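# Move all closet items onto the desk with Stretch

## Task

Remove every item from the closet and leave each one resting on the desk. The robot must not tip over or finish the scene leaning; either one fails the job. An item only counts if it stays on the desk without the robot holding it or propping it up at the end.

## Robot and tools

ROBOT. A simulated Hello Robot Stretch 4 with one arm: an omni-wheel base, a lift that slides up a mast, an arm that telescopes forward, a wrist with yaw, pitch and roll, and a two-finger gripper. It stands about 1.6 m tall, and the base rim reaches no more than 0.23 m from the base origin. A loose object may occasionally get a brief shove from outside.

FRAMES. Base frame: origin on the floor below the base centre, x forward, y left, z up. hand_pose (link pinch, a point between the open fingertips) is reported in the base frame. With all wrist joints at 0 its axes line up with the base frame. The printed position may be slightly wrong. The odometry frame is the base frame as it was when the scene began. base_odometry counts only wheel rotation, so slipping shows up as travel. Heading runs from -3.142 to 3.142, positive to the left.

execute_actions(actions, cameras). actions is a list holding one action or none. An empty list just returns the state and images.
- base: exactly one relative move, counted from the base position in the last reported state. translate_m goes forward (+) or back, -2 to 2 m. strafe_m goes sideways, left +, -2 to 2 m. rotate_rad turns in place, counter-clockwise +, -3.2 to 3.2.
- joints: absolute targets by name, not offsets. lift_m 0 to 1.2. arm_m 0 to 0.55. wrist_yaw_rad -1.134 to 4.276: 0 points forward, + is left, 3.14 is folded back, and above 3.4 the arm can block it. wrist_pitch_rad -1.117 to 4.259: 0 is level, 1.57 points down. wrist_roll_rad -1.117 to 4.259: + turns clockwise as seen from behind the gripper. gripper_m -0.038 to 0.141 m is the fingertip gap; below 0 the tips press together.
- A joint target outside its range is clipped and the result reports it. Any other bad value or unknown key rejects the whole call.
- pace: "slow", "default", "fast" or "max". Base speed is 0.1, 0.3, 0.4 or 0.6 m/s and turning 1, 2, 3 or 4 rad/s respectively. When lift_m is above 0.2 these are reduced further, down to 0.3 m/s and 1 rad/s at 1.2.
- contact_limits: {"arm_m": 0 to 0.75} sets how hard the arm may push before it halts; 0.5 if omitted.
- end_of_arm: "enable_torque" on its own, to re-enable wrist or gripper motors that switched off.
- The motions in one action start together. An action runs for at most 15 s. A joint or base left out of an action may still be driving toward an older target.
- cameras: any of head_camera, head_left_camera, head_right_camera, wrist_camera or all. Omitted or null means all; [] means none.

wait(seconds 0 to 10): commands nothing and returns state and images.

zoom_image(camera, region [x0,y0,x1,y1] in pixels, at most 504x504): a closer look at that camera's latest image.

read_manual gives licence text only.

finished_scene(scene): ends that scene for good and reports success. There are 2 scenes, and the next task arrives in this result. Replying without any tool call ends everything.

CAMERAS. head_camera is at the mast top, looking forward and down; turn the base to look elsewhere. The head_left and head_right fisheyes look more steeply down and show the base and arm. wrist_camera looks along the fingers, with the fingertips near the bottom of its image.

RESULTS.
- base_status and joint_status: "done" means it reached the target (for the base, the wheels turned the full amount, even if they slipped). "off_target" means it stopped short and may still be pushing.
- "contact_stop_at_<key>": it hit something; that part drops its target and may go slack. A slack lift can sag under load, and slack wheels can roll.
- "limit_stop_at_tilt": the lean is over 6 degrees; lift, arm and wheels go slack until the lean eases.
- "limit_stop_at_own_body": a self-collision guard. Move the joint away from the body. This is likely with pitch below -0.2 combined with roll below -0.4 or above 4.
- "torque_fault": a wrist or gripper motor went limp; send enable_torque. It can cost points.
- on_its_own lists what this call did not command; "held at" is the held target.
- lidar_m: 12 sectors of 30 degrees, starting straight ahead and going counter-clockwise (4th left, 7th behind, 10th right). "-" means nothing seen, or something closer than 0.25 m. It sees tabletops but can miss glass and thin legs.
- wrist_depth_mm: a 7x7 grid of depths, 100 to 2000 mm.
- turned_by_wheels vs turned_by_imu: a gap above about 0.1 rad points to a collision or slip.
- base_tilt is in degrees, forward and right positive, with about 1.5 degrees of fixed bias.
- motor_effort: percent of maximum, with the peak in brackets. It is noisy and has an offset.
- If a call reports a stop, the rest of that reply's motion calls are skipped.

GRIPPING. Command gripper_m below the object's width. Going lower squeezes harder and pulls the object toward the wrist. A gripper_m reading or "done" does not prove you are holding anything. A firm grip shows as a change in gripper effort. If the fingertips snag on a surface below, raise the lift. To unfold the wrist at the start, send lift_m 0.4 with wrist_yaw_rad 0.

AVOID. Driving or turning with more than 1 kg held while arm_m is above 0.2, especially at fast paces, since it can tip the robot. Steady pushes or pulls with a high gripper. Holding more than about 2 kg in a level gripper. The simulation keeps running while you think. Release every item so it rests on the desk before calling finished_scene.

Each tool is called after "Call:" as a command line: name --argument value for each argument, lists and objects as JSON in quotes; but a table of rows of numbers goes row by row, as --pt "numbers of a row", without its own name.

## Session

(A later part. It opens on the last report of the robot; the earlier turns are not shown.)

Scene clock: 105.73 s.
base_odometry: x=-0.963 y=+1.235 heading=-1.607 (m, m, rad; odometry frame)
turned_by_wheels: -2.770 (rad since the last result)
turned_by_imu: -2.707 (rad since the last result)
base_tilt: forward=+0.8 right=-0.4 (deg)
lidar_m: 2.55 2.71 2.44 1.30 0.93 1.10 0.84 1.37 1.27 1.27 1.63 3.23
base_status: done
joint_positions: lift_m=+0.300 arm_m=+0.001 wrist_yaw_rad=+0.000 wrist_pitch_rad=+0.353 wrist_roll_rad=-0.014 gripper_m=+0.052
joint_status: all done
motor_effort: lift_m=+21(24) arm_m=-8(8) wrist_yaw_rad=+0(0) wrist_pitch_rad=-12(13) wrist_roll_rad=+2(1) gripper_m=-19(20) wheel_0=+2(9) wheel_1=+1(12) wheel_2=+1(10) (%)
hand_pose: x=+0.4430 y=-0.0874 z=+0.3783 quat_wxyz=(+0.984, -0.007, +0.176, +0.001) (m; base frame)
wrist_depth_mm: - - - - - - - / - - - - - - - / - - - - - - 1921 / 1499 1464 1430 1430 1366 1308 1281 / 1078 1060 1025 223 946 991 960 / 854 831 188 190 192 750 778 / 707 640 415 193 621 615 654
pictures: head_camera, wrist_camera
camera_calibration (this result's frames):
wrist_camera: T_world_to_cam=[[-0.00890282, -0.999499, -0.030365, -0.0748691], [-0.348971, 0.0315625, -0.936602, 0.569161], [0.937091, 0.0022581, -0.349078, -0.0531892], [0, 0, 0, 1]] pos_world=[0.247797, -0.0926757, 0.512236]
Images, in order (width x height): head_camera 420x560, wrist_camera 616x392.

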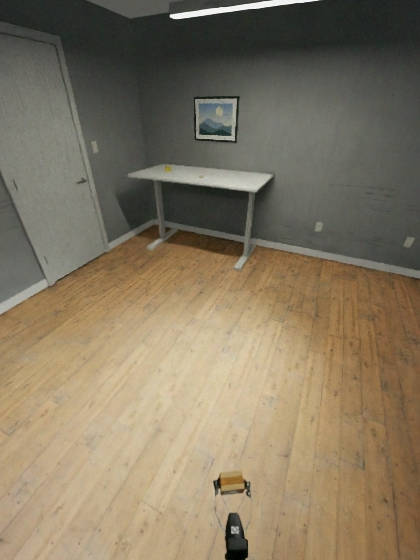

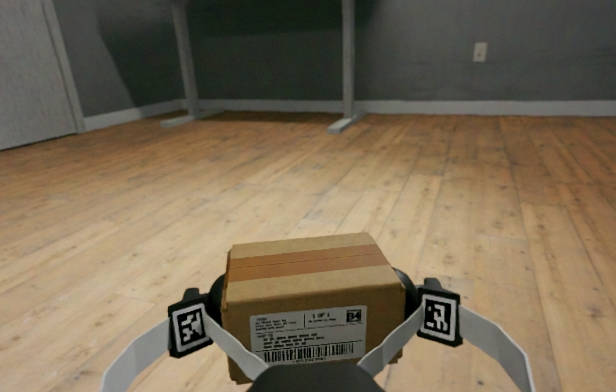

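Call:
execute_actions --actions '[]'

Scene clock: 106.73 s.
base_odometry: x=-0.963 y=+1.235 heading=-1.607 (m, m, rad; odometry frame)
turned_by_wheels: +0.000 (rad since the last result)
turned_by_imu: +0.000 (rad since the last result)
base_tilt: forward=+0.8 right=-0.4 (deg)
lidar_m: 2.57 2.70 2.43 1.31 0.90 1.09 0.82 1.39 1.24 1.28 1.63 3.24
base_status: done
joint_positions: lift_m=+0.300 arm_m=+0.001 wrist_yaw_rad=+0.000 wrist_pitch_rad=+0.353 wrist_roll_rad=-0.014 gripper_m=+0.052
joint_status: all done
motor_effort: lift_m=+22(24) arm_m=-8(8) wrist_yaw_rad=+1(0) wrist_pitch_rad=-11(13) wrist_roll_rad=+1(1) gripper_m=-19(20) wheel_0=+2(9) wheel_1=+1(12) wheel_2=+0(10) (%)
hand_pose: x=+0.4430 y=-0.0874 z=+0.3783 quat_wxyz=(+0.984, -0.007, +0.176, +0.001) (m; base frame)
wrist_depth_mm: - - - - - - - / - - - - - - - / - - - - - - 1983 / 1464 1464 1430 1397 1336 1336 1281 / 1118 1060 1042 223 960 991 976 / 854 842 189 191 193 750 778 / 699 640 415 194 621 609 654
pictures: head_camera, head_left_camera, head_right_camera, wrist_camera
camera_calibration (this result's frames):
wrist_camera: T_world_to_cam=[[-0.00890291, -0.999499, -0.0303651, -0.0748691], [-0.348971, 0.0315626, -0.936602, 0.569161], [0.937091, 0.00225805, -0.349078, -0.0531893], [0, 0, 0, 1]] pos_world=[0.247797, -0.0926757, 0.512236]
Images, in order (width x height): head_camera 420x560, head_left_camera 420x672, head_right_camera 420x672, wrist_camera 616x392.

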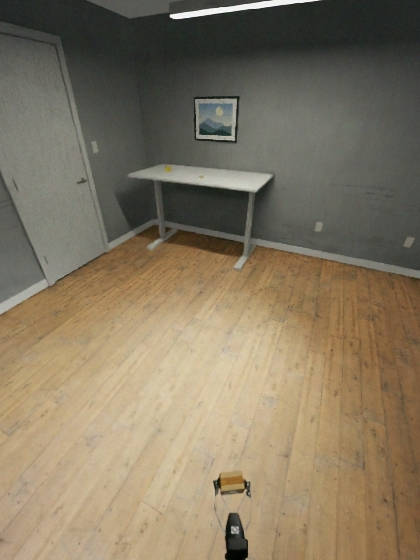

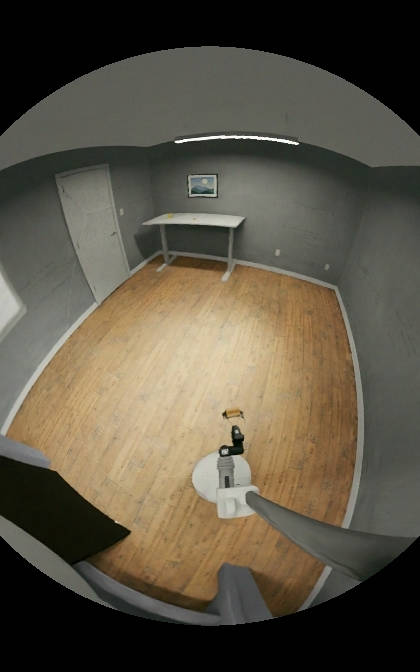

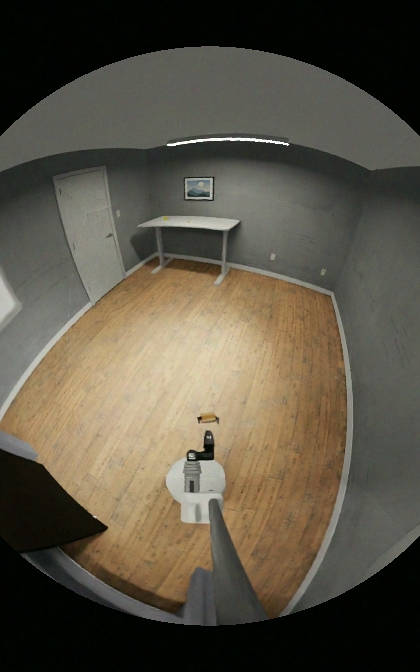

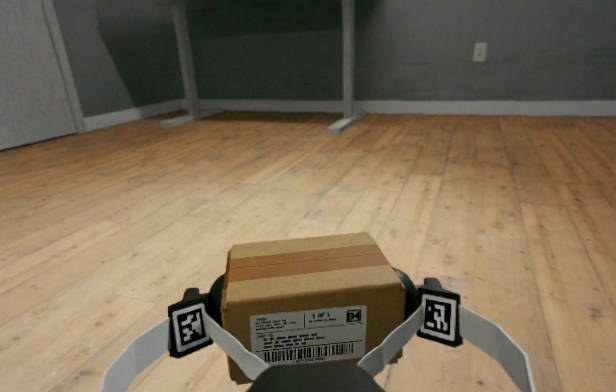

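Call:
execute_actions --actions '[{"base":{"translate_m":1.86},"joints":{"lift_m":0.96,"arm_m":0.548},"pace":"max"}]'

Scene clock: 111.83 s.
base_odometry: x=-1.031 y=-0.624 heading=-1.607 (m, m, rad; odometry frame)
turned_by_wheels: +0.000 (rad since the last result)
turned_by_imu: -0.004 (rad since the last result)
base_tilt: forward=+0.9 right=-0.4 (deg)
lidar_m: 0.75 0.91 1.72 1.78 2.22 2.48 2.85 2.15 1.97 2.01 1.68 0.74
base_status: done
joint_positions: lift_m=+0.960 arm_m=+0.546 wrist_yaw_rad=+0.000 wrist_pitch_rad=+0.353 wrist_roll_rad=-0.014 gripper_m=+0.052
joint_status: all done
motor_effort: lift_m=+24(28) arm_m=+8(10) wrist_yaw_rad=+0(2) wrist_pitch_rad=-11(14) wrist_roll_rad=+3(2) gripper_m=-21(21) wheel_0=+0(10) wheel_1=+2(11) wheel_2=+2(18) (%)
hand_pose: x=+0.9880 y=-0.0874 z=+1.0381 quat_wxyz=(+0.984, -0.007, +0.176, +0.001) (m; base frame)
wrist_depth_mm: 1008 904 831 759 715 654 621 / 1078 976 878 788 732 683 640 / 1078 991 904 831 768 715 668 / 654 621 603 585 574 559 549 / 462 449 439 224 404 418 413 / 349 353 188 191 193 319 329 / 297 272 233 194 260 259 276
pictures: head_camera, head_left_camera, head_right_camera, wrist_camera
camera_calibration (this result's frames):
wrist_camera: T_world_to_cam=[[-0.00874816, -0.999501, -0.0303641, -0.050094], [-0.349062, 0.0315075, -0.93657, 1.37735], [0.937059, 0.00240567, -0.349163, -0.333432], [0, 0, 0, 1]] pos_world=[0.792788, -0.0926638, 1.17204]
Images, in order (width x height): head_camera 420x560, head_left_camera 420x672, head_right_camera 420x672, wrist_camera 616x392.

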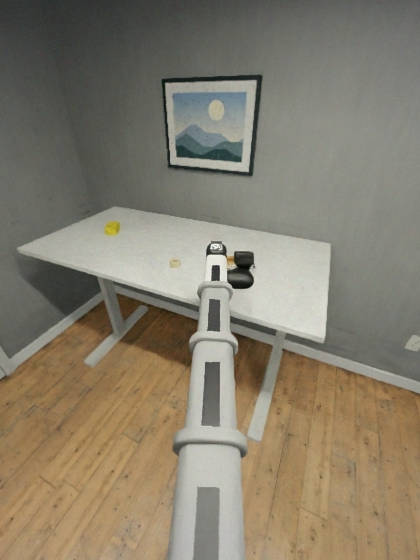

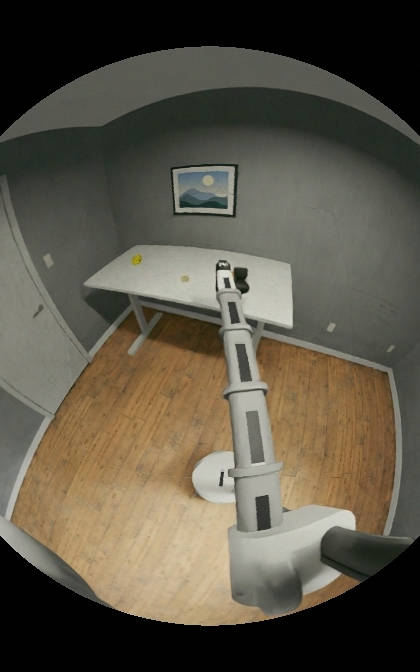

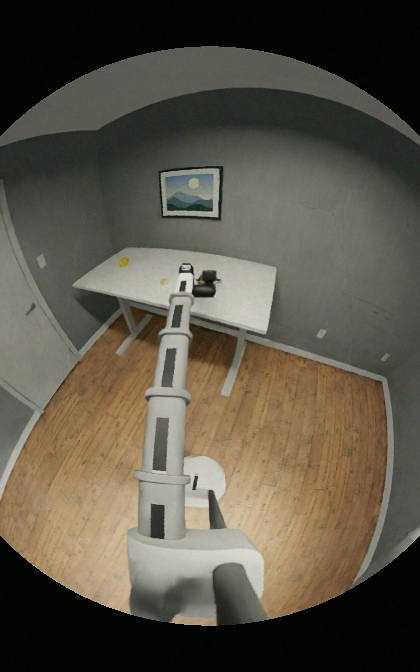

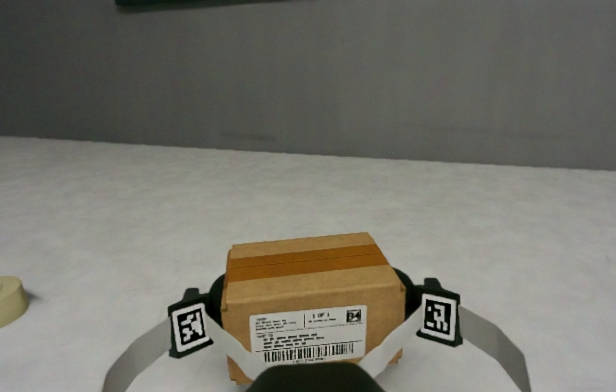

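Call:
execute_actions --actions '[{"joints":{"lift_m":0.91},"pace":"slow"}]' --cameras '["wrist_camera"]'

Scene clock: 113.43 s.
base_odometry: x=-1.031 y=-0.624 heading=-1.607 (m, m, rad; odometry frame)
turned_by_wheels: +0.000 (rad since the last result)
turned_by_imu: -0.001 (rad since the last result)
base_tilt: forward=+1.0 right=-0.5 (deg)
lidar_m: 0.75 0.95 1.75 1.78 2.23 2.48 2.88 2.16 1.96 1.99 1.67 0.73
base_status: not commanded
joint_positions: lift_m=+0.910 arm_m=+0.546 wrist_yaw_rad=+0.000 wrist_pitch_rad=+0.353 wrist_roll_rad=-0.014 gripper_m=+0.052
joint_status: all done
motor_effort: lift_m=+18(20) arm_m=+8(8) wrist_yaw_rad=+0(1) wrist_pitch_rad=-12(11) wrist_roll_rad=+1(1) gripper_m=-21(21) wheel_0=+1(1) wheel_1=+2(2) wheel_2=+2(2) (%)
hand_pose: x=+0.9880 y=-0.0874 z=+0.9886 quat_wxyz=(+0.984, -0.007, +0.176, +0.001) (m; base frame)
wrist_depth_mm: 1008 904 842 768 715 661 621 / 1078 960 878 798 741 691 634 / 809 778 750 723 691 661 640 / 496 488 466 455 445 433 421 / 353 345 342 223 312 322 315 / 277 271 189 190 193 244 253 / 229 208 201 194 202 200 212
pictures: wrist_camera
camera_calibration (this result's frames):
wrist_camera: T_world_to_cam=[[-0.00874854, -0.999501, -0.0303641, -0.051597], [-0.349061, 0.0315076, -0.93657, 1.33098], [0.937059, 0.00240532, -0.349163, -0.350722], [0, 0, 0, 1]] pos_world=[0.792792, -0.0926638, 1.12253]
Images, in order (width x height): wrist_camera 616x392.

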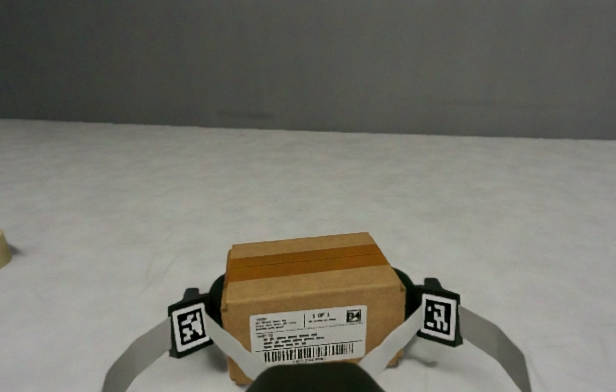

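Call:
execute_actions --actions '[{"joints":{"lift_m":0.907,"gripper_m":0.125}}]' --cameras '["wrist_camera"]'

Scene clock: 115.37 s.
base_odometry: x=-1.031 y=-0.624 heading=-1.607 (m, m, rad; odometry frame)
turned_by_wheels: +0.000 (rad since the last result)
turned_by_imu: -0.001 (rad since the last result)
base_tilt: forward=+0.9 right=-0.5 (deg)
lidar_m: 0.75 0.91 1.73 1.77 2.24 2.49 2.84 2.16 1.98 2.00 1.68 0.74
base_status: not commanded
joint_positions: lift_m=+0.907 arm_m=+0.546 wrist_yaw_rad=+0.000 wrist_pitch_rad=+0.352 wrist_roll_rad=-0.014 gripper_m=+0.125
joint_status: all done
motor_effort: lift_m=+18(17) arm_m=+8(8) wrist_yaw_rad=+0(0) wrist_pitch_rad=-8(12) wrist_roll_rad=+2(0) gripper_m=+5(17) wheel_0=+0(0) wheel_1=+2(2) wheel_2=+3(2) (%)
hand_pose: x=+0.9881 y=-0.0874 z=+0.9860 quat_wxyz=(+0.985, -0.007, +0.175, +0.001) (m; base frame)
wrist_depth_mm: 1008 904 831 759 707 654 627 / 1078 976 878 798 741 691 640 / 820 778 750 715 691 654 634 / 492 473 466 452 442 427 418 / 349 343 319 229 309 319 314 / 273 257 198 200 206 213 251 / 225 212 210 147 212 204 209
pictures: wrist_camera
camera_calibration (this result's frames):
wrist_camera: T_world_to_cam=[[-0.00869792, -0.999501, -0.0303793, -0.051709], [-0.34749, 0.0315082, -0.937154, 1.32765], [0.937643, 0.0024052, -0.347591, -0.35391], [0, 0, 0, 1]] pos_world=[0.792737, -0.0926639, 1.11963]
Images, in order (width x height): wrist_camera 616x392.

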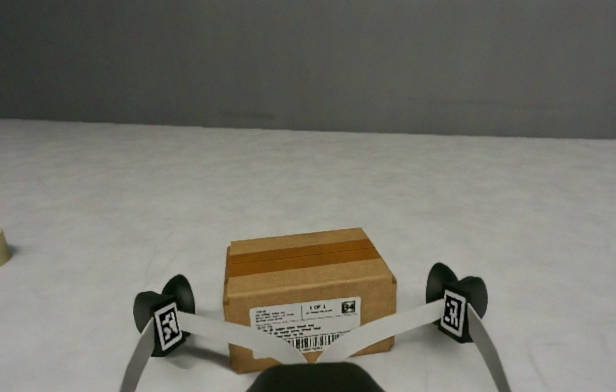

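Call:
execute_actions --actions '[{"joints":{"lift_m":0.92,"arm_m":0.38},"pace":"fast"}]' --cameras '["wrist_camera","head_camera"]'

Scene clock: 118.63 s.
base_odometry: x=-1.031 y=-0.624 heading=-1.607 (m, m, rad; odometry frame)
turned_by_wheels: +0.000 (rad since the last result)
turned_by_imu: -0.001 (rad since the last result)
base_tilt: forward=+0.9 right=-0.4 (deg)
lidar_m: 0.76 0.93 1.72 1.78 2.23 2.49 2.84 2.15 1.98 1.99 1.69 0.72
base_status: not commanded
joint_positions: lift_m=+0.920 arm_m=+0.381 wrist_yaw_rad=+0.000 wrist_pitch_rad=+0.352 wrist_roll_rad=-0.014 gripper_m=+0.125
joint_status: all done
motor_effort: lift_m=+24(28) arm_m=-8(8) wrist_yaw_rad=+1(1) wrist_pitch_rad=-8(9) wrist_roll_rad=-1(2) gripper_m=-1(4) wheel_0=+0(0) wheel_1=+2(2) wheel_2=+2(2) (%)
hand_pose: x=+0.8231 y=-0.0874 z=+0.9984 quat_wxyz=(+0.984, -0.007, +0.175, +0.001) (m; base frame)
wrist_depth_mm: 1205 1098 991 904 842 788 741 / 1281 1160 1042 946 878 831 768 / 866 831 798 778 741 707 676 / 496 508 496 366 473 462 452 / 379 370 362 355 349 342 338 / 296 278 272 279 266 213 271 / 272 236 230 148 228 220 226
pictures: head_camera, wrist_camera
camera_calibration (this result's frames):
wrist_camera: T_world_to_cam=[[-0.00902348, -0.999498, -0.0303738, -0.0525905], [-0.348033, 0.0316151, -0.936949, 1.28211], [0.937439, 0.00211655, -0.348143, -0.19419], [0, 0, 0, 1]] pos_world=[0.627784, -0.0926871, 1.13207]
Images, in order (width x height): head_camera 420x560, wrist_camera 616x392.

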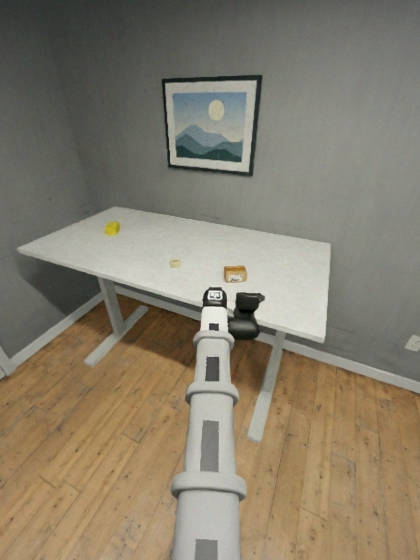

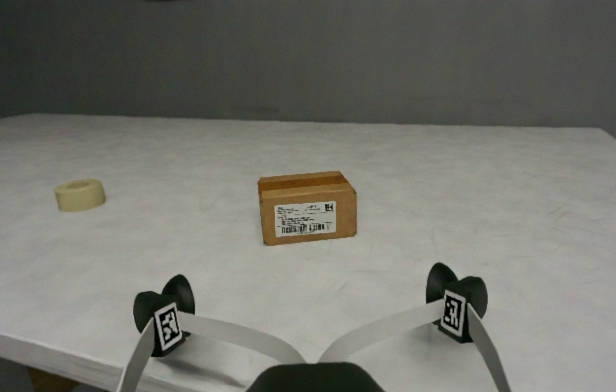

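Call:
finished_scene --scene 2

The scene is finished: the task was done.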